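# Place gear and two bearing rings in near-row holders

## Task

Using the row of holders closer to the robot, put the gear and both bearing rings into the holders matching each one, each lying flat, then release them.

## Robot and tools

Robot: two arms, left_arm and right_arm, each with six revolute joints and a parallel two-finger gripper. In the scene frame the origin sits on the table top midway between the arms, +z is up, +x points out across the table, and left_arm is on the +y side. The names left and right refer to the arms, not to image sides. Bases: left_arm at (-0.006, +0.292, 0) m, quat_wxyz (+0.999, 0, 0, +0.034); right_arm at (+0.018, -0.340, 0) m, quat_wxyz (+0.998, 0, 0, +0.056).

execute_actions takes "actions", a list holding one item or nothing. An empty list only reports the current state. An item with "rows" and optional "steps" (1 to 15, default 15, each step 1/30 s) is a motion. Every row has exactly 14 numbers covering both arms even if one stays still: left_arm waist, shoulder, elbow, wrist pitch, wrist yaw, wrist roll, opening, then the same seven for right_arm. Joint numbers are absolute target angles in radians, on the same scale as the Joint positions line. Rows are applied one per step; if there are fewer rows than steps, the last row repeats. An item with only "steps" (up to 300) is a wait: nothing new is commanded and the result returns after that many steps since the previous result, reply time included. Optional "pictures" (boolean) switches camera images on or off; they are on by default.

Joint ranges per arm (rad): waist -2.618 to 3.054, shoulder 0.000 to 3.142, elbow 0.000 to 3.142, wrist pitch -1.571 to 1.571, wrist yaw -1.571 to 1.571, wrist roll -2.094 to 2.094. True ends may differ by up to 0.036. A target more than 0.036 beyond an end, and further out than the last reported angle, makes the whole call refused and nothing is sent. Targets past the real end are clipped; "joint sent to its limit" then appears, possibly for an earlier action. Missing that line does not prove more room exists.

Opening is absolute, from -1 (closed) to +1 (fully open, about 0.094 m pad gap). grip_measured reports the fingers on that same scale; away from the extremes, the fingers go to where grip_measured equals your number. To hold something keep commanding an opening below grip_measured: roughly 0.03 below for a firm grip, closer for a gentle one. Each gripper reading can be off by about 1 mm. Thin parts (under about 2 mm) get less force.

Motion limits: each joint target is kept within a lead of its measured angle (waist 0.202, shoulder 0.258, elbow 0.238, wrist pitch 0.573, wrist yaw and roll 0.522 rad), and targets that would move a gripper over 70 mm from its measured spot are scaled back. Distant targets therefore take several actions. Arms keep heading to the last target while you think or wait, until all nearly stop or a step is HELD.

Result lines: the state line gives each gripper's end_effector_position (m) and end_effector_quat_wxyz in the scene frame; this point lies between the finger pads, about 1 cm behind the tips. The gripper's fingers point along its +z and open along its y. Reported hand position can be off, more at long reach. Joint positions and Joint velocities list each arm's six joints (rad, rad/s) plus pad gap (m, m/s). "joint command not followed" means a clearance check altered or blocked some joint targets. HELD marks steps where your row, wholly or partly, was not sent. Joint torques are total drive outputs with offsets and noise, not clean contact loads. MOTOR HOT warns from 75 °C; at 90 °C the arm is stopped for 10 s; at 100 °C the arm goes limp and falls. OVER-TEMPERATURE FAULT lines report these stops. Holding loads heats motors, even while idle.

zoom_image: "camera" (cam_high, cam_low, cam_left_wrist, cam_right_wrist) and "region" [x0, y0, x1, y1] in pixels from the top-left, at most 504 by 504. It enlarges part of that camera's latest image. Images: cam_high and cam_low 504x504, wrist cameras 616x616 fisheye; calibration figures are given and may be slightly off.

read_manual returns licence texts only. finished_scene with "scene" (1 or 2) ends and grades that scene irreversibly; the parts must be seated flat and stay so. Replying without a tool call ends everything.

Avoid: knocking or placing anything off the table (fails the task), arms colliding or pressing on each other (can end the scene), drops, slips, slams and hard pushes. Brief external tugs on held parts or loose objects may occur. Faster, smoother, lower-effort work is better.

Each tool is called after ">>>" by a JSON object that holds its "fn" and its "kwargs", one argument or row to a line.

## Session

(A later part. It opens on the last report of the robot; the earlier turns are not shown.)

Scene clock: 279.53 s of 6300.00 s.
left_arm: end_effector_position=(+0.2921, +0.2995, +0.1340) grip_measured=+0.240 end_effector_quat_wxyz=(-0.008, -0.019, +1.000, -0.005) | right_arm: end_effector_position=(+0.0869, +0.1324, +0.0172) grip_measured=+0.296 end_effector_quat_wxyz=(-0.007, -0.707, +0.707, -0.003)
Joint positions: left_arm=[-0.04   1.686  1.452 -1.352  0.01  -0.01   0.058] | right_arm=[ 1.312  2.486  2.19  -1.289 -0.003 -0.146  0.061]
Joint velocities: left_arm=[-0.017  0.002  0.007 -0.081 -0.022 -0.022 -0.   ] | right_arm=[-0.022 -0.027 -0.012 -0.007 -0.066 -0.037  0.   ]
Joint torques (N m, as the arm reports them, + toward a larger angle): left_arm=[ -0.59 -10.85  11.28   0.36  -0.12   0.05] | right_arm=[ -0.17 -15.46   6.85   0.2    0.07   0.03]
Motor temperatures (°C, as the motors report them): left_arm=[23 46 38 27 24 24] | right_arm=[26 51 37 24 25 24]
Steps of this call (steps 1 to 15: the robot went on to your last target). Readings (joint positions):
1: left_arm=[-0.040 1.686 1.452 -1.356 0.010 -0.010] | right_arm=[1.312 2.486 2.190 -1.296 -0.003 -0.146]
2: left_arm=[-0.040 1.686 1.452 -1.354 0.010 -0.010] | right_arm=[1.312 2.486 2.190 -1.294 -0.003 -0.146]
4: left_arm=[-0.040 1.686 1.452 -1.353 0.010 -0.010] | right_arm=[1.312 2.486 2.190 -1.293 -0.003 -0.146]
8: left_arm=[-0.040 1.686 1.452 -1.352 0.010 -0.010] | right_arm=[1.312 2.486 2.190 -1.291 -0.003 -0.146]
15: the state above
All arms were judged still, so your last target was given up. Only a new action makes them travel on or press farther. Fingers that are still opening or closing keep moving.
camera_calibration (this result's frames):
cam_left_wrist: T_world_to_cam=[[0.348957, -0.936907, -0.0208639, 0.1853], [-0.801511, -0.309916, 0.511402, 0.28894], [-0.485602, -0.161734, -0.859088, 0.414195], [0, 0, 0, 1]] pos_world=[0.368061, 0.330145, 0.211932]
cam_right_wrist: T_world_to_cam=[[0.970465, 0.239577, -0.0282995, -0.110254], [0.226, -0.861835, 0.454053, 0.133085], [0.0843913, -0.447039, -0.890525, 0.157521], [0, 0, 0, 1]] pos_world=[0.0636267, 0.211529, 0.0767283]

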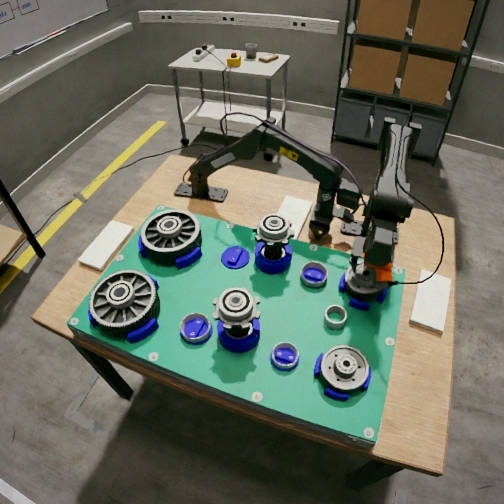

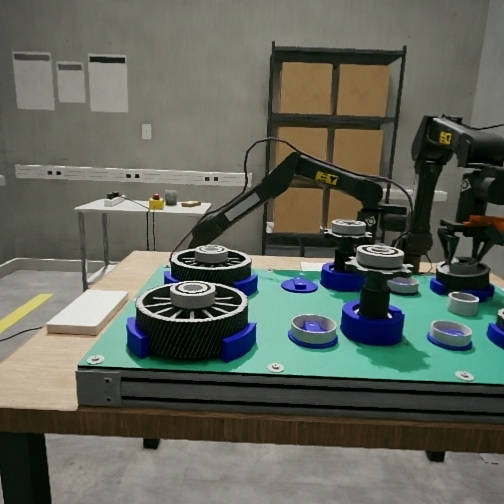

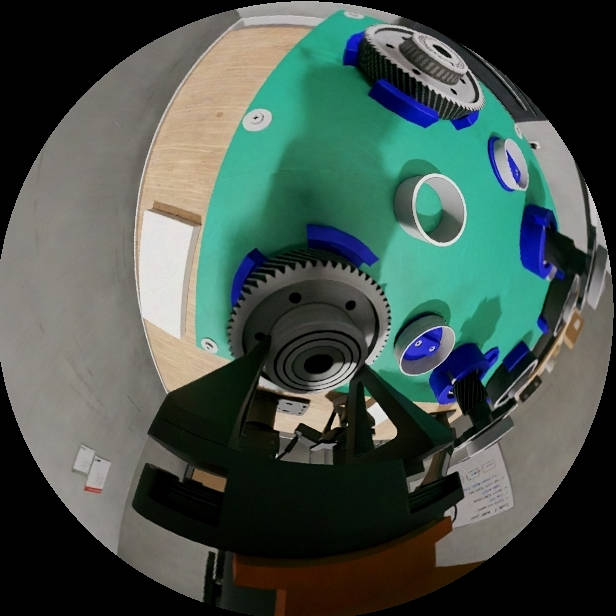

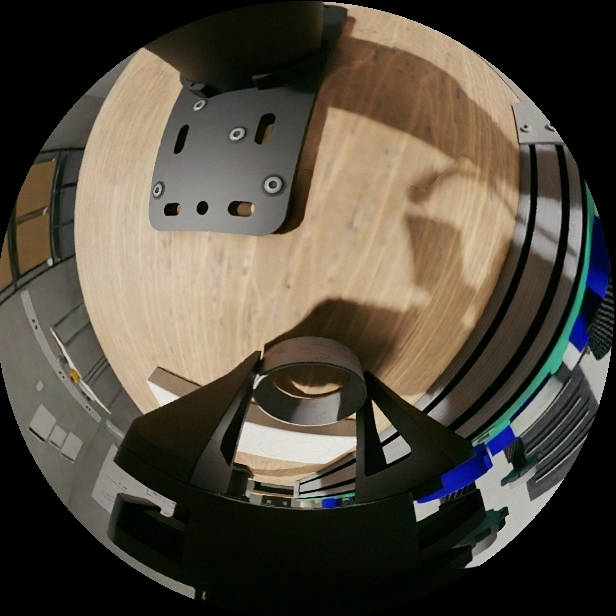

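>>> {"fn": "execute_actions", "kwargs": {
  "actions": [
    {"rows": [[-0.04,1.61,1.52,-1.36,0,0,0.2,1.31,2.485,2.187,-1.265,0,-0.14,0.25],[-0.04,1.60,1.535,-1.37,0,0,0.2,1.31,2.49,2.187,-1.265,0,-0.14,0.25],[-0.04,1.60,1.543,-1.37,0,0,0.2,1.31,2.495,2.187,-1.265,0,-0.14,0.25],[-0.04,1.60,1.543,-1.37,0,0,0.2,1.31,2.495,2.187,-1.265,0,-0.14,0.25],[-0.04,1.60,1.543,-1.37,0,0,0.2,1.31,2.495,2.187,-1.265,0,-0.14,0.25],[-0.028,1.60,1.543,-1.37,0.03,0,0.2,1.31,2.495,2.187,-1.265,0,-0.14,0.25],[-0.015,1.60,1.543,-1.37,0.06,0,0.2,1.31,2.495,2.187,-1.265,0,-0.14,0.25],[-0.002,1.60,1.543,-1.37,0.09,0.04,0.2,1.31,2.495,2.187,-1.265,0,-0.14,0.25],[0.011,1.60,1.543,-1.37,0.12,0.08,0.2,1.31,2.495,2.187,-1.265,0,-0.14,0.33],[0.024,1.60,1.543,-1.37,0.15,0.08,0.2,1.31,2.495,2.187,-1.265,0,-0.14,0.45],[0.024,1.60,1.543,-1.37,0.15,0.08,0.2,1.31,2.495,2.187,-1.265,0,-0.14,0.6],[0.024,1.60,1.543,-1.37,0.15,0.08,0.2,1.31,2.495,2.187,-1.265,0,-0.14,0.8]], "steps": 15}
  ],
  "pictures": false
}}

>>> {"fn": "execute_actions", "kwargs": {
  "actions": [
    {"rows": [[0.024,1.60,1.543,-1.37,0.15,0.08,0.2,1.31,2.47,2.22,-1.30,0,-0.14,0.8],[0.024,1.60,1.543,-1.37,0.15,0.08,0.2,1.31,2.46,2.27,-1.35,0,-0.14,0.8],[0.024,1.60,1.543,-1.37,0.15,0.08,0.2,1.31,2.45,2.33,-1.41,0,-0.14,0.8],[0.024,1.60,1.543,-1.37,0.15,0.08,0.2,1.31,2.40,2.30,-1.44,0,-0.14,0.8],[0.024,1.60,1.543,-1.37,0.15,0.08,0.2,1.31,2.30,2.22,-1.47,0,-0.14,0.8],[0.024,1.60,1.543,-1.37,0.15,0.08,0.2,1.31,2.2,2.12,-1.47,0,-0.14,0.8],[0.024,1.60,1.543,-1.37,0.15,0.08,0.2,1.31,2.1,2.02,-1.47,0,-0.14,0.8]], "steps": 15}
  ]
}}

>>> {"fn": "zoom_image", "kwargs": {
  "camera": "cam_low",
  "region": [400, 240, 504, 320]
}}

>>> {"fn": "zoom_image", "kwargs": {
  "camera": "cam_left_wrist",
  "region": [200, 200, 460, 420]
}}

Scene clock: 332.07 s of 6300.00 s.
left_arm: end_effector_position=(+0.2906, +0.3034, +0.1360) grip_measured=+0.240 end_effector_quat_wxyz=(-0.006, -0.019, +0.999, -0.047) | right_arm: end_effector_position=(+0.0872, +0.1344, +0.0130) grip_measured=+0.797 end_effector_quat_wxyz=(-0.006, -0.707, +0.708, -0.002)
Joint positions: left_arm=[ 0.022  1.682  1.452 -1.359  0.092  0.052  0.058] | right_arm=[ 1.312  2.495  2.19  -1.277 -0.003 -0.146  0.084]
Joint velocities: left_arm=[ 0.007  0.012 -0.017  0.051  0.007  0.168 -0.   ] | right_arm=[-0.002  0.017 -0.012  0.007  0.066 -0.095  0.003]
Joint torques (N m, as the arm reports them, + toward a larger angle): left_arm=[  0.22 -12.43  15.02   0.14   0.47   0.11] | right_arm=[ -0.25 -14.14   6.98   0.18   0.05   0.03]
Motor temperatures (°C, as the motors report them): left_arm=[23 47 38 27 24 24] | right_arm=[26 56 35 25 24 24]
Steps of this call (steps 1 to 90: nothing new was sent; then 49.03 s passed at rest; steps 91 to 105: all 15 steps of this action). Readings (joint positions):
91: left_arm=[-0.040 1.686 1.452 -1.352 0.010 -0.010] | right_arm=[1.312 2.486 2.190 -1.288 -0.003 -0.146]
92: left_arm=[-0.040 1.686 1.452 -1.352 0.010 -0.010] | right_arm=[1.312 2.486 2.190 -1.287 -0.003 -0.146]
94: left_arm=[-0.040 1.685 1.452 -1.353 0.010 -0.010] | right_arm=[1.312 2.487 2.190 -1.283 -0.003 -0.146]
98: left_arm=[-0.031 1.682 1.452 -1.357 0.029 -0.004] | right_arm=[1.312 2.495 2.190 -1.279 -0.003 -0.146]
105: the state above

Scene clock: 332.57 s of 6300.00 s.
left_arm: end_effector_position=(+0.2906, +0.3018, +0.1361) grip_measured=+0.240 end_effector_quat_wxyz=(-0.005, -0.012, +0.999, -0.051) | right_arm: end_effector_position=(+0.0781, +0.0721, +0.1609) grip_measured=+0.798 end_effector_quat_wxyz=(+0.041, -0.706, +0.707, +0.032)
Joint positions: left_arm=[ 0.022  1.682  1.452 -1.36   0.101  0.067  0.058] | right_arm=[ 1.312  2.062  2.049 -1.452 -0.002 -0.146  0.084]
Joint velocities: left_arm=[ 0.012 -0.002  0.002  0.022 -0.022 -0.066 -0.   ] | right_arm=[-0.002 -0.061 -0.002 -0.154  0.007  0.007 -0.001]
Joint torques (N m, as the arm reports them, + toward a larger angle): left_arm=[  0.07 -12.29  14.92   0.13   0.4    0.08] | right_arm=[-0.17 -7.38  4.53  0.36  0.04  0.02]
Motor temperatures (°C, as the motors report them): left_arm=[23 47 38 27 24 24] | right_arm=[26 56 35 25 24 24]
Steps of this call (steps 1 to 15: all 15 steps of this action). Readings (joint positions):
1: left_arm=[0.022 1.682 1.452 -1.359 0.094 0.055] | right_arm=[1.312 2.495 2.190 -1.278 -0.003 -0.146]
2: left_arm=[0.022 1.682 1.452 -1.360 0.097 0.058] | right_arm=[1.312 2.494 2.198 -1.288 -0.003 -0.146]
4: left_arm=[0.022 1.682 1.452 -1.360 0.100 0.062] | right_arm=[1.312 2.492 2.239 -1.333 -0.002 -0.146]
8: left_arm=[0.022 1.682 1.452 -1.360 0.101 0.066] | right_arm=[1.312 2.311 2.121 -1.363 -0.002 -0.146]
15: the state above
camera_calibration (this result's frames):
cam_left_wrist: T_world_to_cam=[[0.337053, -0.939042, 0.0677915, 0.180092], [-0.808279, -0.25169, 0.532295, 0.268909], [-0.482785, -0.234206, -0.84384, 0.434607], [0, 0, 0, 1]] pos_world=[0.366475, 0.338583, 0.211391]
cam_right_wrist: T_world_to_cam=[[0.970658, 0.239834, 0.0173983, -0.0905085], [0.218424, -0.909639, 0.353338, 0.03809], [0.100569, -0.33917, -0.935334, 0.257457], [0, 0, 0, 1]] pos_world=[0.0536409, 0.143677, 0.228925]

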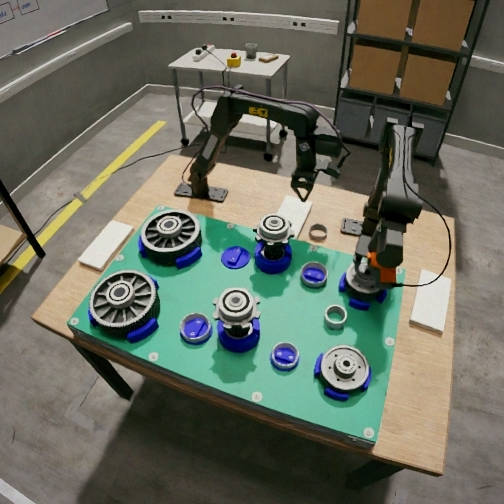

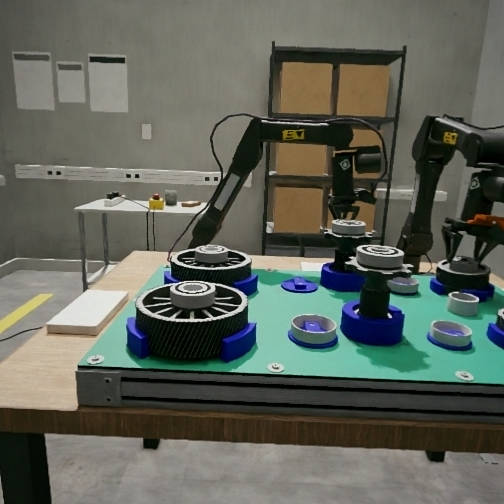

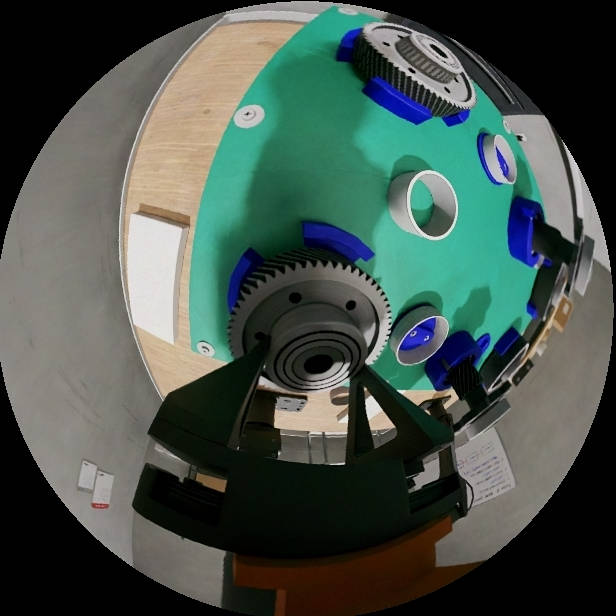

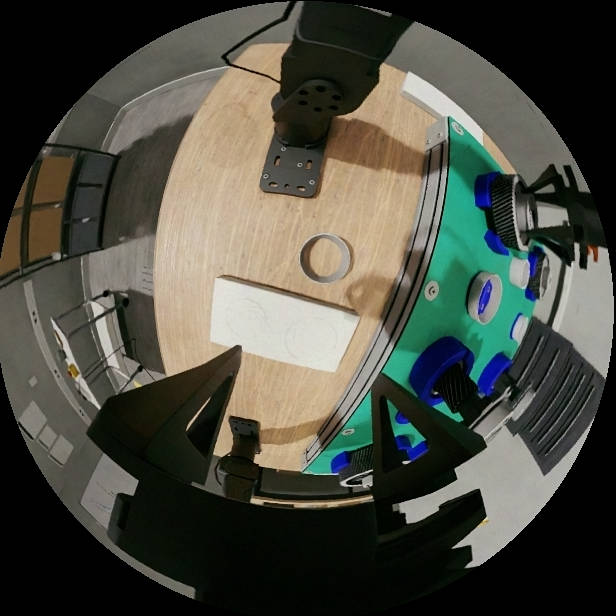

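Region (400, 240, 504, 320) of cam_low's 504x504 image, scaled by 4.846, with more detail than that image has; it fills the top 388 rows of this view, and the rest is white.

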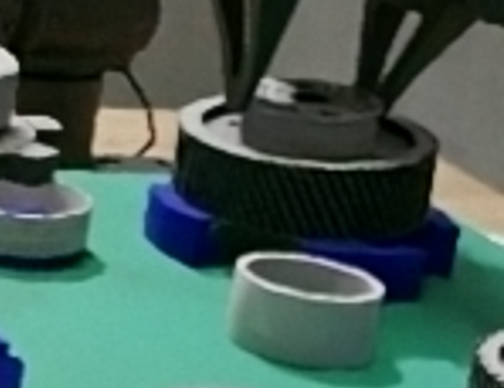

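Region (200, 200, 460, 420) of cam_left_wrist's 616x616 image, scaled by 1.938, with more detail than that image has; it fills the top 426 rows of this view, and the rest is white.

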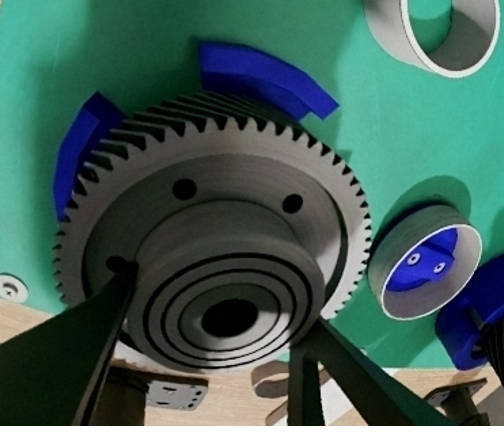

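>>> {"fn": "execute_actions", "kwargs": {
  "actions": []
}}

Scene clock: 364.97 s of 6300.00 s.
left_arm: end_effector_position=(+0.2906, +0.3018, +0.1361) grip_measured=+0.240 end_effector_quat_wxyz=(-0.005, -0.012, +0.999, -0.051) | right_arm: end_effector_position=(+0.0773, +0.0671, +0.1376) grip_measured=+0.798 end_effector_quat_wxyz=(+0.012, -0.707, +0.708, +0.010)
Joint positions: left_arm=[ 0.022  1.682  1.452 -1.36   0.101  0.067  0.058] | right_arm=[ 1.312  2.107  2.027 -1.461 -0.002 -0.146  0.084]
Joint velocities: left_arm=[ 0.002  0.032 -0.007 -0.051 -0.007  0.022 -0.001] | right_arm=[-0.012 -0.002  0.007  0.007  0.037  0.022  0.   ]
Joint torques (N m, as the arm reports them, + toward a larger angle): left_arm=[  0.19 -12.32  14.95   0.14   0.45   0.11] | right_arm=[ -0.11 -11.84   6.66   0.07   0.05   0.05]
Motor temperatures (°C, as the motors report them): left_arm=[23 50 42 27 24 24] | right_arm=[26 51 34 25 24 24]
Steps of this call (steps 1 to 30: the robot went on to your last target; steps 31 to 90: nothing new was sent; then 29.40 s passed at rest). Readings (joint positions):
1: left_arm=[0.022 1.682 1.452 -1.360 0.101 0.067] | right_arm=[1.312 2.063 2.049 -1.455 -0.002 -0.146]
2: left_arm=[0.022 1.682 1.452 -1.360 0.101 0.067] | right_arm=[1.312 2.069 2.049 -1.457 -0.002 -0.146]
4: left_arm=[0.022 1.682 1.452 -1.360 0.101 0.067] | right_arm=[1.312 2.083 2.041 -1.457 -0.002 -0.146]
8: left_arm=[0.022 1.682 1.452 -1.360 0.101 0.067] | right_arm=[1.312 2.105 2.028 -1.460 -0.002 -0.146]
90: the state above
All arms were judged still, so your last target was given up. Only a new action makes them travel on or press farther. Fingers that are still opening or closing keep moving.
camera_calibration (this result's frames):
cam_left_wrist: T_world_to_cam=[[0.336694, -0.939169, 0.067808, 0.180232], [-0.808395, -0.251382, 0.532264, 0.268854], [-0.482841, -0.234026, -0.843858, 0.434571], [0, 0, 0, 1]] pos_world=[0.366486, 0.338555, 0.211394]
cam_right_wrist: T_world_to_cam=[[0.970694, 0.240075, -0.0108608, -0.0843073], [0.222627, -0.881289, 0.416853, 0.0309576], [0.0905042, -0.407054, -0.908909, 0.235721], [0, 0, 0, 1]] pos_world=[0.0536108, 0.143474, 0.200428]

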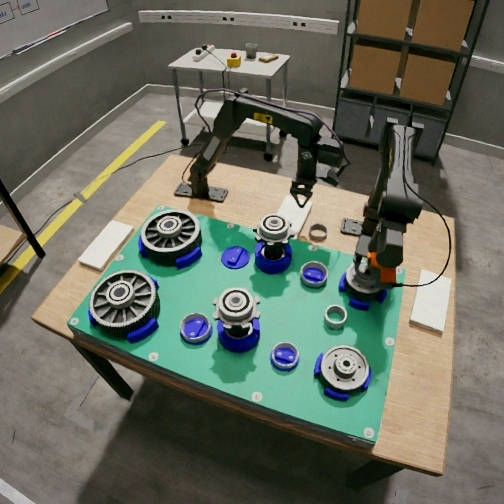

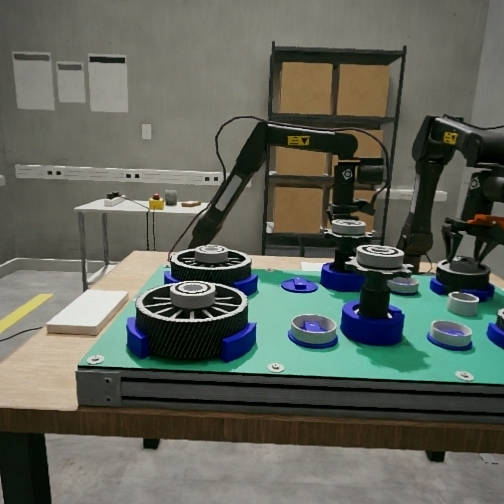

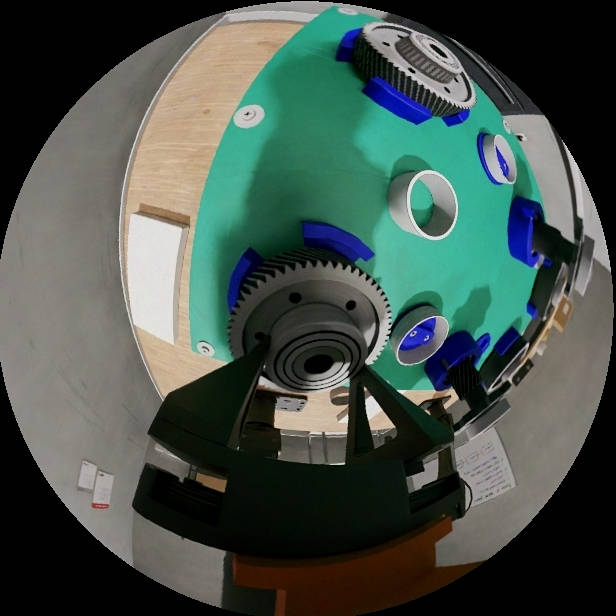

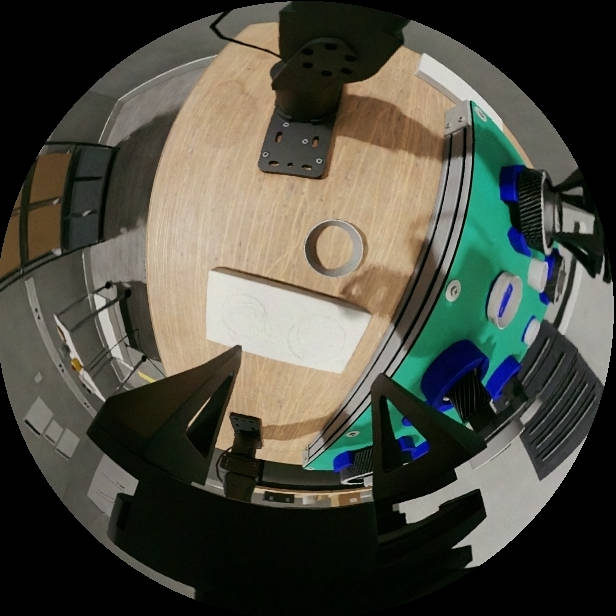

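>>> {"fn": "execute_actions", "kwargs": {
  "actions": [
    {"rows": [[0.024,1.605,1.50,-1.35,0.15,0.08,0.2, 1.1,1.7,1.6,-1.45,0,-0.14,0.8],[0.024,1.608,1.48,-1.33,0.15,0.08,0.2, 1.1,1.7,1.6,-1.45,0,-0.14,0.8],[0.024,1.612,1.465,-1.315,0.15,0.08,0.2, 1.1,1.7,1.6,-1.45,0,-0.14,0.8]], "steps": 15}
  ]
}}

>>> {"fn": "execute_actions", "kwargs": {
  "actions": [
    {"rows": [[0.024,1.612,1.465,-1.315,0.15,0.08,0.2, 0.3,1.3,1.3,-1.45,0,-0.14,0.8]], "steps": 15}
  ]
}}

Scene clock: 380.93 s of 6300.00 s.
left_arm: end_effector_position=(+0.2931, +0.3019, +0.1304) grip_measured=+0.240 end_effector_quat_wxyz=(-0.000, -0.011, +0.999, -0.051) | right_arm: end_effector_position=(+0.1290, -0.0525, +0.1734) grip_measured=+0.798 end_effector_quat_wxyz=(+0.015, -0.624, +0.781, +0.004)
Joint positions: left_arm=[ 0.022  1.682  1.43  -1.327  0.102  0.069  0.058] | right_arm=[ 1.094  1.692  1.616 -1.465  0.009 -0.144  0.084]
Joint velocities: left_arm=[ 0.002 -0.012 -0.007  0.095 -0.007  0.051 -0.001] | right_arm=[-0.007  0.061 -0.056 -0.066  0.022 -0.037 -0.001]
Joint torques (N m, as the arm reports them, + toward a larger angle): left_arm=[  0.15 -11.54  10.08   0.34   0.42   0.08] | right_arm=[ 0.37 -7.39  6.26  0.34 -0.03  0.  ]
Motor temperatures (°C, as the motors report them): left_arm=[23 51 43 27 24 24] | right_arm=[26 51 34 24 24 24]
Steps of this call (steps 1 to 90: nothing new was sent; then 12.47 s passed at rest; steps 91 to 105: all 15 steps of this action). Readings (joint positions):
91: left_arm=[0.022 1.682 1.452 -1.359 0.101 0.067] | right_arm=[1.302 2.086 1.997 -1.439 -0.007 -0.146]
92: left_arm=[0.022 1.682 1.451 -1.357 0.101 0.068] | right_arm=[1.284 2.046 1.935 -1.419 -0.013 -0.146]
94: left_arm=[0.022 1.682 1.441 -1.345 0.102 0.068] | right_arm=[1.215 1.947 1.811 -1.416 -0.014 -0.146]
98: left_arm=[0.022 1.682 1.430 -1.327 0.102 0.069] | right_arm=[1.081 1.733 1.628 -1.454 0.008 -0.144]
105: the state above
camera_calibration (this result's frames):
cam_left_wrist: T_world_to_cam=[[0.334936, -0.939557, 0.0710691, 0.18008], [-0.813993, -0.250533, 0.524069, 0.276346], [-0.474588, -0.233379, -0.848705, 0.428985], [0, 0, 0, 1]] pos_world=[0.36822, 0.338545, 0.20646]
cam_right_wrist: T_world_to_cam=[[0.999758, 0.0219693, -0.000758675, -0.122354], [0.0202398, -0.906487, 0.421747, -0.0769468], [0.00857777, -0.421661, -0.906713, 0.224354], [0, 0, 0, 1]] pos_world=[0.121957, 0.0275382, 0.235784]

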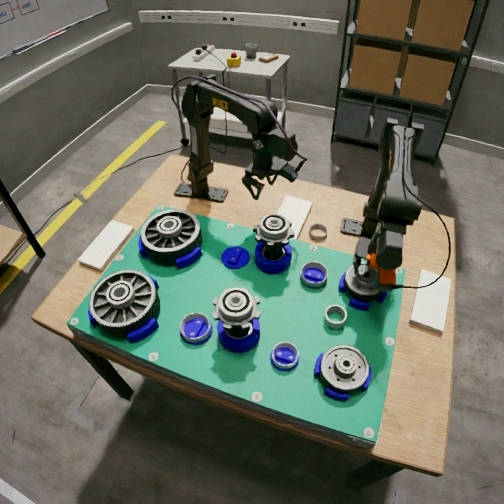

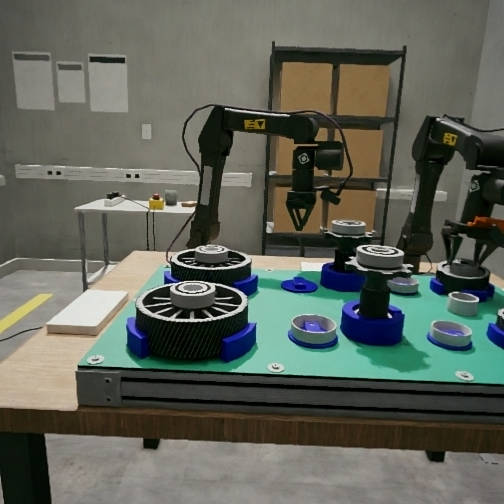

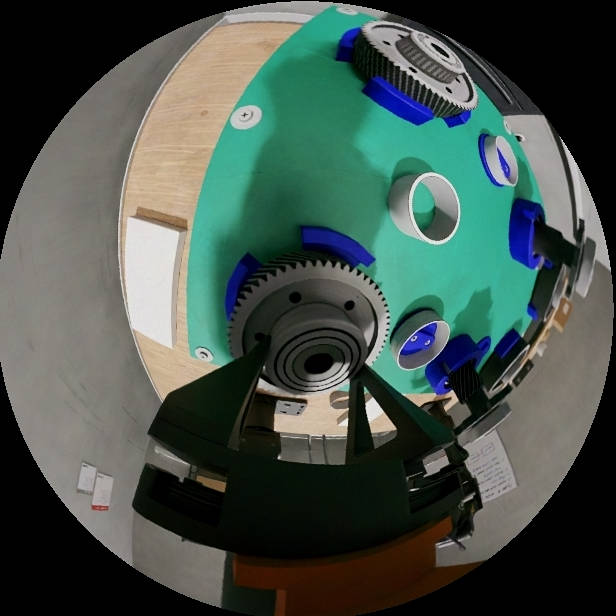

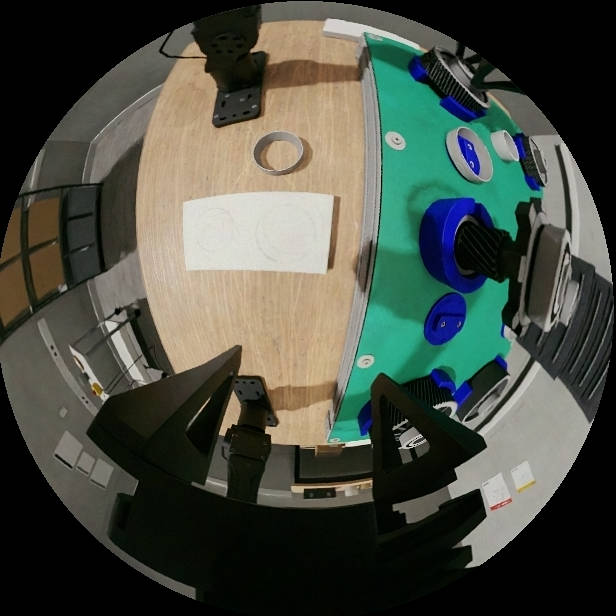

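Scene clock: 381.43 s of 6300.00 s.
left_arm: end_effector_position=(+0.2931, +0.3019, +0.1304) grip_measured=+0.240 end_effector_quat_wxyz=(-0.000, -0.011, +0.999, -0.051) | right_arm: end_effector_position=(+0.2281, -0.2509, +0.1915) grip_measured=+0.798 end_effector_quat_wxyz=(+0.071, -0.272, +0.960, +0.001)
Joint positions: left_arm=[ 0.022  1.682  1.43  -1.327  0.102  0.069  0.058] | right_arm=[ 0.298  1.299  1.317 -1.448  0.017 -0.143  0.084]
Joint velocities: left_arm=[ 0.002 -0.002 -0.007 -0.022  0.037  0.022 -0.001] | right_arm=[ 0.012 -0.012  0.007 -0.022  0.051 -0.037 -0.001]
Joint torques (N m, as the arm reports them, + toward a larger angle): left_arm=[  0.09 -11.54  10.23   0.32   0.45   0.1 ] | right_arm=[ 0.06 -3.74  5.79  0.38 -0.13  0.01]
Motor temperatures (°C, as the motors report them): left_arm=[23 51 43 27 24 24] | right_arm=[26 51 34 25 24 24]
Steps of this call (steps 1 to 15: all 15 steps of this action). Readings (joint positions):
1: left_arm=[0.022 1.682 1.430 -1.327 0.102 0.069] | right_arm=[1.079 1.669 1.581 -1.437 -0.000 -0.144]
2: left_arm=[0.022 1.682 1.430 -1.327 0.102 0.069] | right_arm=[1.045 1.621 1.509 -1.404 -0.010 -0.144]
4: left_arm=[0.022 1.682 1.430 -1.327 0.102 0.069] | right_arm=[0.931 1.501 1.388 -1.412 -0.008 -0.144]
8: left_arm=[0.022 1.682 1.430 -1.327 0.102 0.069] | right_arm=[0.633 1.313 1.317 -1.450 0.001 -0.144]
15: the state above
camera_calibration (this result's frames):
cam_left_wrist: T_world_to_cam=[[0.334936, -0.939557, 0.0710691, 0.18008], [-0.813993, -0.250533, 0.524069, 0.276346], [-0.474588, -0.233379, -0.848705, 0.428985], [0, 0, 0, 1]] pos_world=[0.36822, 0.338545, 0.20646]
cam_right_wrist: T_world_to_cam=[[0.711773, -0.700751, 0.0482318, -0.342044], [-0.67395, -0.661976, 0.327993, -0.028799], [-0.197913, -0.265962, -0.943448, 0.249365], [0, 0, 0, 1]] pos_world=[0.273401, -0.19243, 0.261206]

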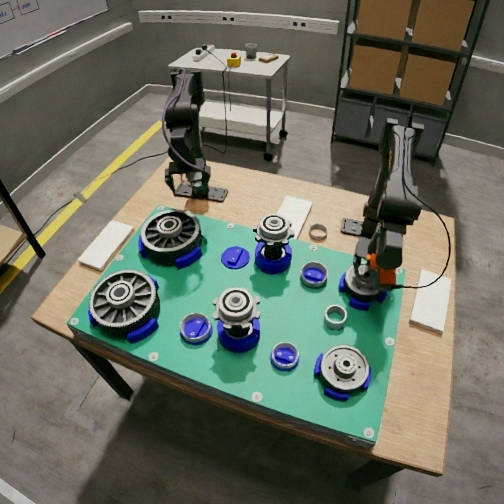

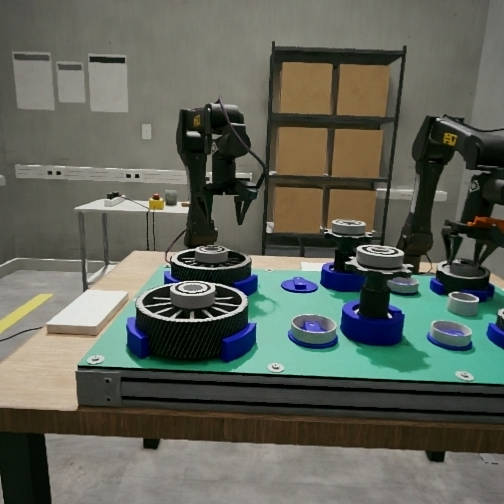

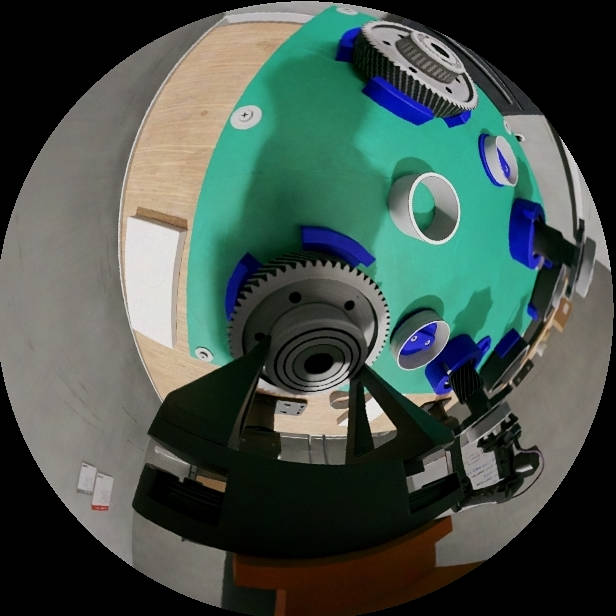

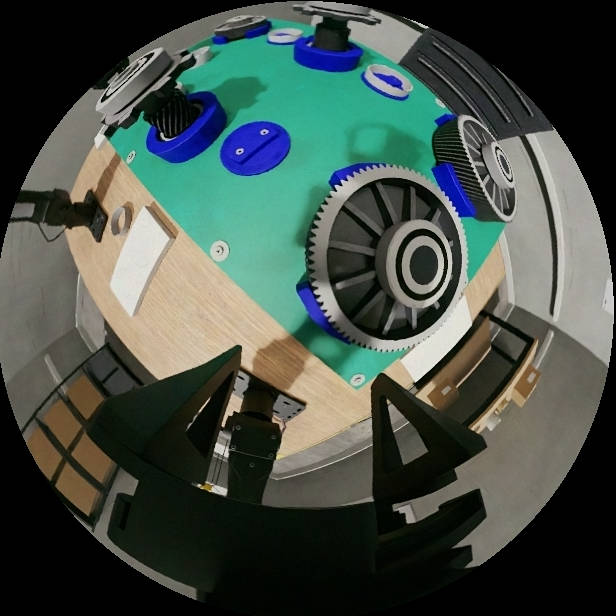

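>>> {"fn": "zoom_image", "kwargs": {
  "camera": "cam_low",
  "region": [400, 220, 504, 310]
}}

>>> {"fn": "zoom_image", "kwargs": {
  "camera": "cam_left_wrist",
  "region": [200, 210, 420, 410]
}}

Region (400, 220, 504, 310) of cam_low's 504x504 image, scaled by 4.846, with more detail than that image has; it fills the top 436 rows of this view, and the rest is white.

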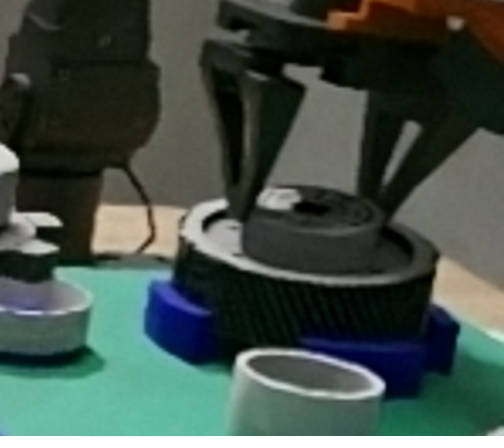

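Region (200, 210, 420, 410) of cam_left_wrist's 616x616 image, scaled by 2.291, with more detail than that image has; it fills the top 458 rows of this view, and the rest is white.

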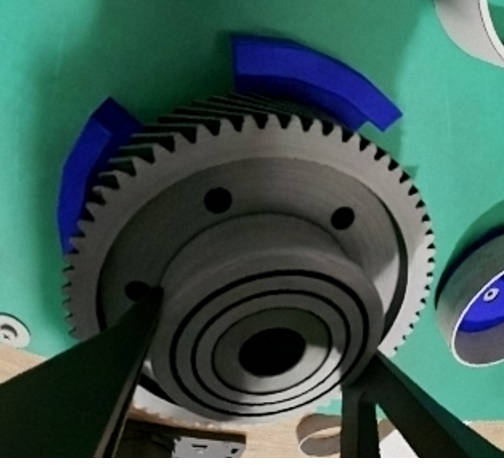

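>>> {"fn": "execute_actions", "kwargs": {
  "actions": [
    {"rows": [[0.024,1.615,1.45,-1.30,0.15,0.08,0.2, 0.3,1.3,1.3,-1.45,0,-0.14,0.8],[0.024,1.615,1.44,-1.29,0.15,0.08,0.2, 0.3,1.3,1.3,-1.45,0,-0.14,0.8]], "steps": 12}
  ]
}}

>>> {"fn": "zoom_image", "kwargs": {
  "camera": "cam_low",
  "region": [400, 220, 504, 310]
}}

Scene clock: 394.47 s of 6300.00 s.
left_arm: end_effector_position=(+0.2949, +0.3020, +0.1283) grip_measured=+0.240 end_effector_quat_wxyz=(+0.004, -0.011, +0.999, -0.051) | right_arm: end_effector_position=(+0.2276, -0.2499, +0.1914) grip_measured=+0.798 end_effector_quat_wxyz=(+0.071, -0.272, +0.960, +0.004)
Joint positions: left_arm=[ 0.022  1.68   1.419 -1.309  0.102  0.069  0.058] | right_arm=[ 0.298  1.299  1.317 -1.448  0.01  -0.143  0.084]
Joint velocities: left_arm=[ 0.002  0.002  0.002  0.007 -0.037 -0.037  0.   ] | right_arm=[-0.007 -0.012 -0.017 -0.051  0.022 -0.037 -0.001]
Joint torques (N m, as the arm reports them, + toward a larger angle): left_arm=[  0.1  -11.24   8.94   0.41   0.43   0.09] | right_arm=[ 0.05 -3.67  5.74  0.41 -0.06 -0.01]
Motor temperatures (°C, as the motors report them): left_arm=[23 50 40 27 24 24] | right_arm=[26 46 34 25 24 24]
Steps of this call (steps 1 to 15: the robot went on to your last target; steps 16 to 90: nothing new was sent; then 9.63 s passed at rest; steps 91 to 102: all 12 steps of this action). Readings (joint positions):
91: left_arm=[0.022 1.682 1.428 -1.326 0.102 0.069] | right_arm=[0.298 1.299 1.317 -1.448 0.010 -0.143]
92: left_arm=[0.022 1.682 1.425 -1.322 0.102 0.069] | right_arm=[0.298 1.299 1.317 -1.448 0.010 -0.143]
94: left_arm=[0.022 1.681 1.419 -1.310 0.102 0.069] | right_arm=[0.298 1.299 1.317 -1.448 0.010 -0.143]
98: left_arm=[0.022 1.680 1.419 -1.309 0.102 0.069] | right_arm=[0.298 1.299 1.317 -1.448 0.010 -0.143]
102: the state above
camera_calibration (this result's frames):
cam_left_wrist: T_world_to_cam=[[0.334247, -0.939591, 0.073811, 0.179568], [-0.818951, -0.250782, 0.516167, 0.28149], [-0.466475, -0.232974, -0.853302, 0.426197], [0, 0, 0, 1]] pos_world=[0.369317, 0.338606, 0.205125]
cam_right_wrist: T_world_to_cam=[[0.712529, -0.700367, 0.042284, -0.339911], [-0.672508, -0.664515, 0.325811, -0.028946], [-0.200089, -0.260586, -0.944489, 0.25158], [0, 0, 0, 1]] pos_world=[0.273068, -0.191739, 0.261418]

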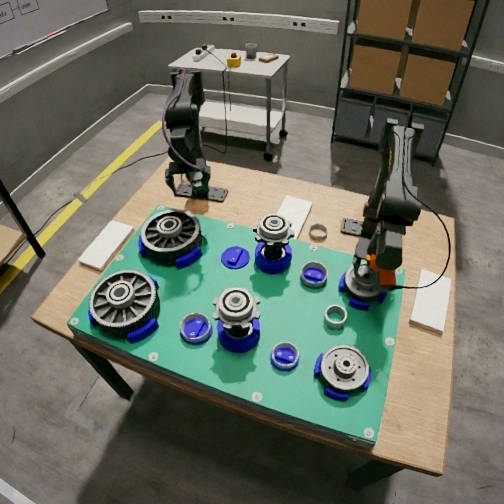

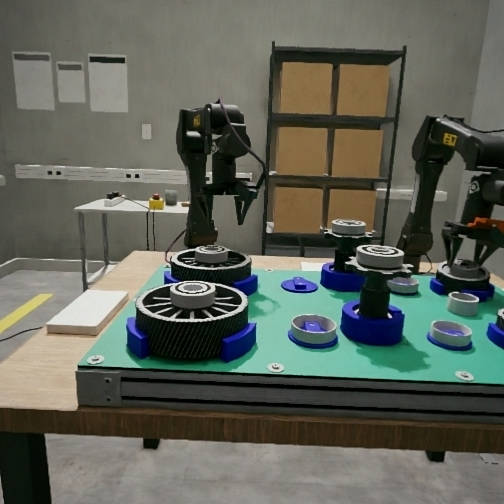

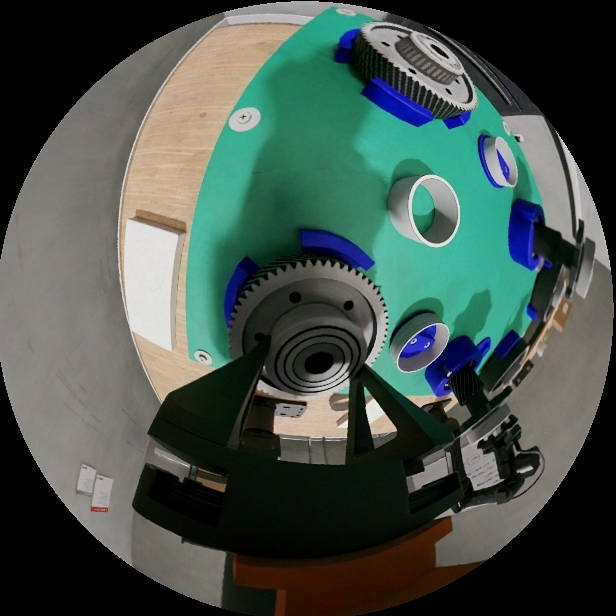

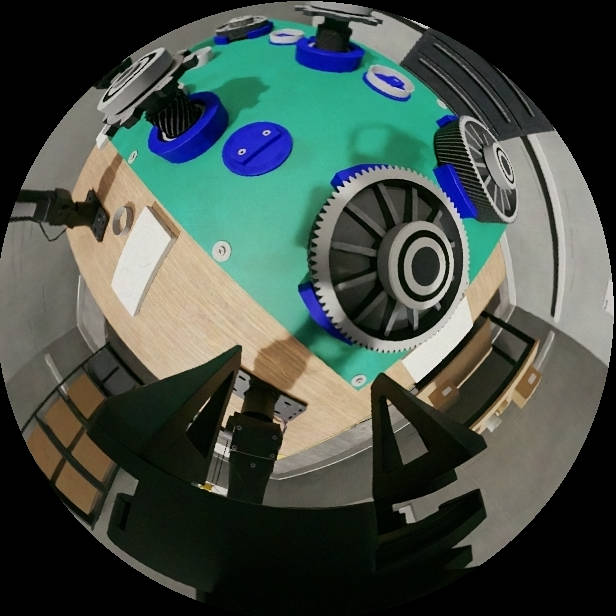

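Region (400, 220, 504, 310) of cam_low's 504x504 image, scaled by 4.846, with more detail than that image has; it fills the top 436 rows of this view, and the rest is white.

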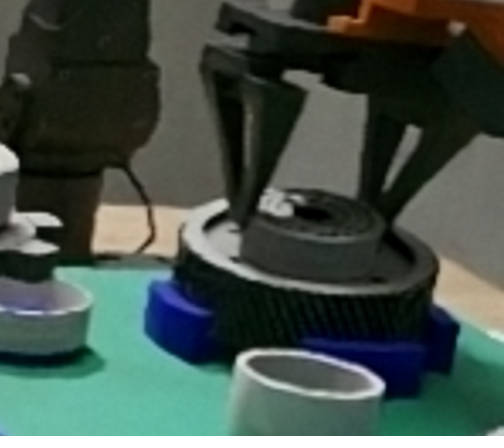

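>>> {"fn": "execute_actions", "kwargs": {
  "actions": [
    {"rows": [[0.024,1.62,1.436,-1.29,0.15,0.08,0.26, 0.3,1.3,1.3,-1.45,0,-0.14,0.8],[0.024,1.625,1.432,-1.29,0.145,0.08,0.28, 0.3,1.3,1.3,-1.45,0,-0.14,0.8],[0.024,1.63,1.428,-1.29,0.14,0.08,0.30, 0.3,1.3,1.3,-1.45,0,-0.14,0.8],[0.024,1.635,1.424,-1.29,0.13,0.08,0.32, 0.3,1.3,1.3,-1.45,0,-0.14,0.8],[0.024,1.64,1.42,-1.29,0.12,0.08,0.34, 0.3,1.3,1.3,-1.45,0,-0.14,0.8],[0.024,1.645,1.415,-1.29,0.11,0.08,0.36, 0.3,1.3,1.3,-1.45,0,-0.14,0.8],[0.024,1.65,1.415,-1.29,0.10,0.08,0.40, 0.3,1.3,1.3,-1.45,0,-0.14,0.8]], "steps": 15}
  ]
}}

>>> {"fn": "execute_actions", "kwargs": {
  "actions": [
    {"rows": [[0.024,1.60,1.52,-1.40,0.0,0.08,0.8, 0.3,1.3,1.3,-1.45,0,-0.14,0.8]], "steps": 15}
  ]
}}

>>> {"fn": "zoom_image", "kwargs": {
  "camera": "cam_low",
  "region": [400, 220, 504, 310]
}}

Scene clock: 410.67 s of 6300.00 s.
left_arm: end_effector_position=(+0.2957, +0.3038, +0.1325) grip_measured=+0.398 end_effector_quat_wxyz=(+0.015, -0.011, +0.999, -0.047) | right_arm: end_effector_position=(+0.2276, -0.2498, +0.1914) grip_measured=+0.798 end_effector_quat_wxyz=(+0.071, -0.272, +0.960, +0.005)
Joint positions: left_arm=[ 0.025  1.663  1.417 -1.302  0.097  0.069  0.066] | right_arm=[ 0.298  1.299  1.317 -1.448  0.01  -0.143  0.084]
Joint velocities: left_arm=[-0.012 -0.012  0.002 -0.007  0.081 -0.11   0.001] | right_arm=[ 0.007  0.007 -0.017 -0.007 -0.051 -0.022  0.001]
Joint torques (N m, as the arm reports them, + toward a larger angle): left_arm=[-0.22 -7.1   7.01  0.37  0.05  0.07] | right_arm=[ 0.11 -3.68  5.78  0.42 -0.09  0.01]
Motor temperatures (°C, as the motors report them): left_arm=[23 50 38 27 24 24] | right_arm=[26 44 34 25 24 24]
Steps of this call (steps 1 to 15: the robot went on to your last target; steps 16 to 90: nothing new was sent; then 12.70 s passed at rest; steps 91 to 105: all 15 steps of this action). Readings (joint positions):
91: left_arm=[0.022 1.680 1.419 -1.309 0.102 0.069] | right_arm=[0.298 1.299 1.317 -1.448 0.010 -0.143]
92: left_arm=[0.022 1.680 1.417 -1.307 0.102 0.069] | right_arm=[0.298 1.299 1.317 -1.448 0.010 -0.143]
94: left_arm=[0.023 1.677 1.417 -1.303 0.095 0.069] | right_arm=[0.298 1.299 1.317 -1.448 0.010 -0.143]
98: left_arm=[0.025 1.663 1.417 -1.302 0.097 0.069] | right_arm=[0.298 1.299 1.317 -1.448 0.010 -0.143]
105: the state above
camera_calibration (this result's frames):
cam_left_wrist: T_world_to_cam=[[0.33452, -0.939446, 0.0744092, 0.180442], [-0.829229, -0.255919, 0.496875, 0.2876], [-0.447745, -0.227917, -0.864626, 0.42498], [0, 0, 0, 1]] pos_world=[0.368407, 0.339978, 0.211122]
cam_right_wrist: T_world_to_cam=[[0.712573, -0.700344, 0.0419341, -0.339785], [-0.672423, -0.664664, 0.325682, -0.0289543], [-0.200217, -0.260269, -0.944549, 0.25171], [0, 0, 0, 1]] pos_world=[0.273049, -0.191699, 0.261431]

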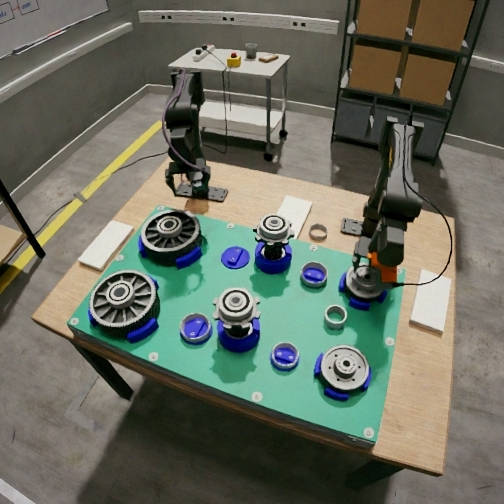

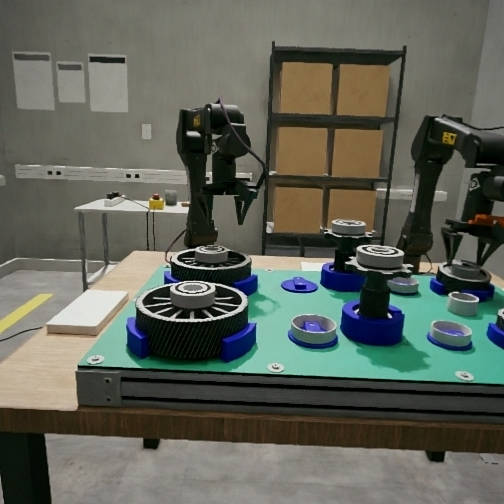

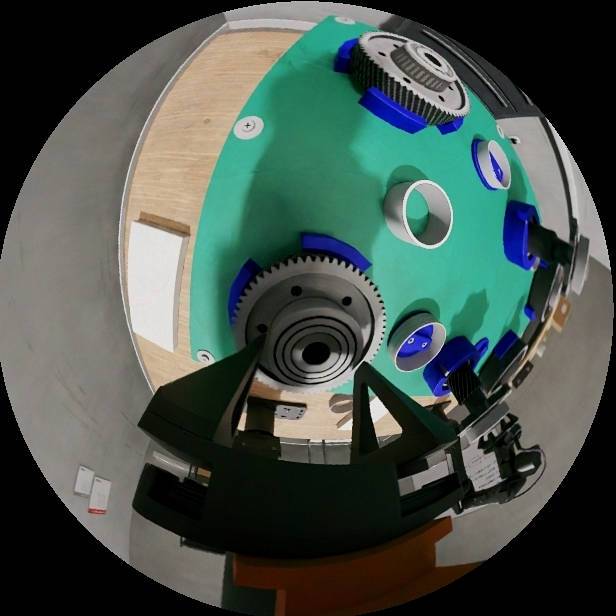

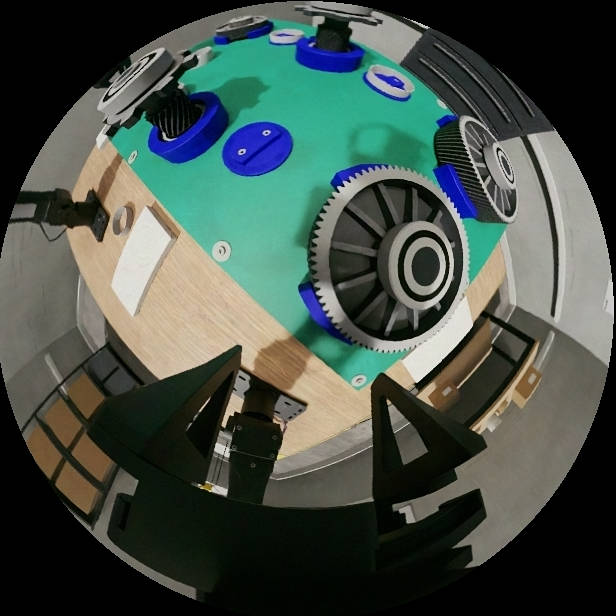

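Scene clock: 411.17 s of 6300.00 s.
left_arm: end_effector_position=(+0.2901, +0.3184, +0.1696) grip_measured=+0.798 end_effector_quat_wxyz=(+0.040, -0.011, +0.999, -0.003) | right_arm: end_effector_position=(+0.2276, -0.2498, +0.1914) grip_measured=+0.798 end_effector_quat_wxyz=(+0.071, -0.272, +0.960, +0.005)
Joint positions: left_arm=[ 0.025  1.603  1.502 -1.391  0.012  0.07   0.084] | right_arm=[ 0.298  1.299  1.317 -1.448  0.01  -0.143  0.084]
Joint velocities: left_arm=[ 0.007  0.007  0.002 -0.022 -0.125 -0.007  0.001] | right_arm=[ 0.012  0.007 -0.002 -0.081 -0.037 -0.022  0.   ]
Joint torques (N m, as the arm reports them, + toward a larger angle): left_arm=[-0.07 -5.93  8.9   0.32 -0.09  0.07] | right_arm=[ 0.1  -3.71  5.77  0.4  -0.04  0.  ]
Motor temperatures (°C, as the motors report them): left_arm=[23 50 38 27 24 24] | right_arm=[26 44 34 25 24 24]
Steps of this call (steps 1 to 15: all 15 steps of this action). Readings (joint positions):
1: left_arm=[0.025 1.661 1.426 -1.314 0.087 0.070] | right_arm=[0.298 1.299 1.317 -1.448 0.010 -0.143]
2: left_arm=[0.025 1.659 1.442 -1.334 0.071 0.070] | right_arm=[0.298 1.299 1.317 -1.448 0.010 -0.143]
4: left_arm=[0.025 1.640 1.474 -1.355 0.047 0.070] | right_arm=[0.298 1.299 1.317 -1.448 0.010 -0.143]
8: left_arm=[0.025 1.605 1.501 -1.374 0.024 0.070] | right_arm=[0.298 1.299 1.317 -1.448 0.010 -0.143]
15: the state above
camera_calibration (this result's frames):
cam_left_wrist: T_world_to_cam=[[0.336266, -0.941746, 0.00623715, 0.205076], [-0.850278, -0.300746, 0.431948, 0.299635], [-0.404909, -0.150553, -0.901877, 0.427136], [0, 0, 0, 1]] pos_world=[0.358765, 0.347551, 0.254518]
cam_right_wrist: T_world_to_cam=[[0.712573, -0.700344, 0.0419341, -0.339785], [-0.672423, -0.664664, 0.325682, -0.0289543], [-0.200217, -0.260269, -0.944549, 0.25171], [0, 0, 0, 1]] pos_world=[0.273049, -0.191699, 0.261431]

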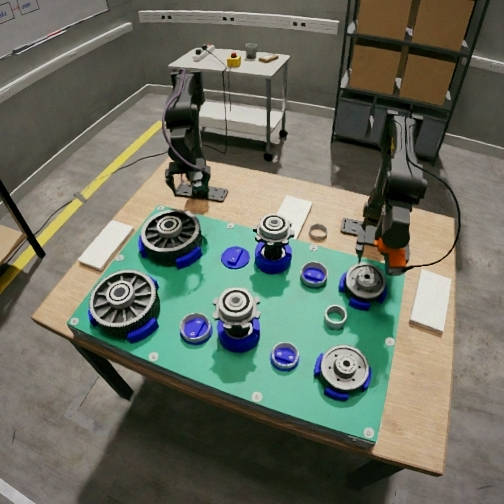

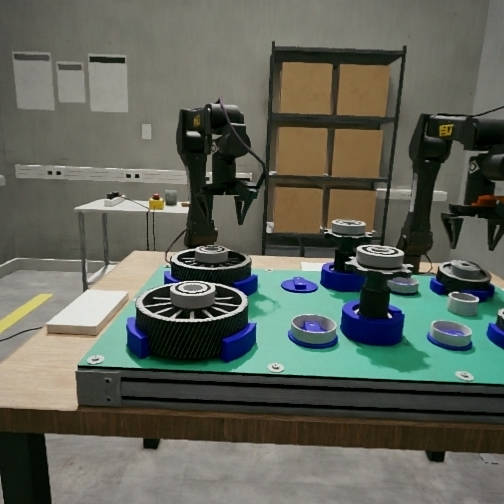

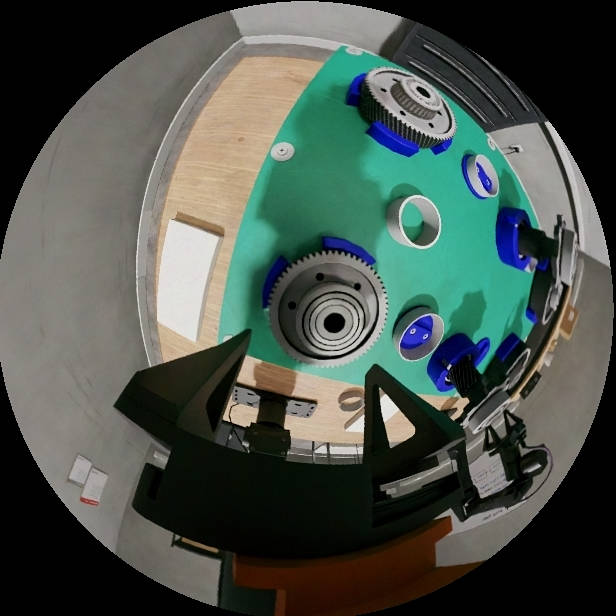

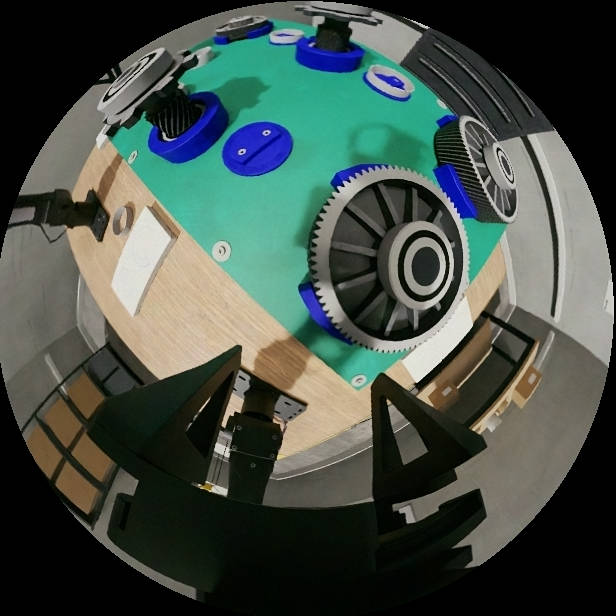

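Region (400, 220, 504, 310) of cam_low's 504x504 image, scaled by 4.846, with more detail than that image has; it fills the top 436 rows of this view, and the rest is white.

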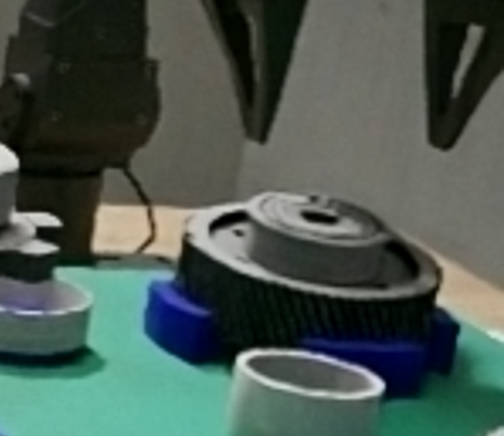

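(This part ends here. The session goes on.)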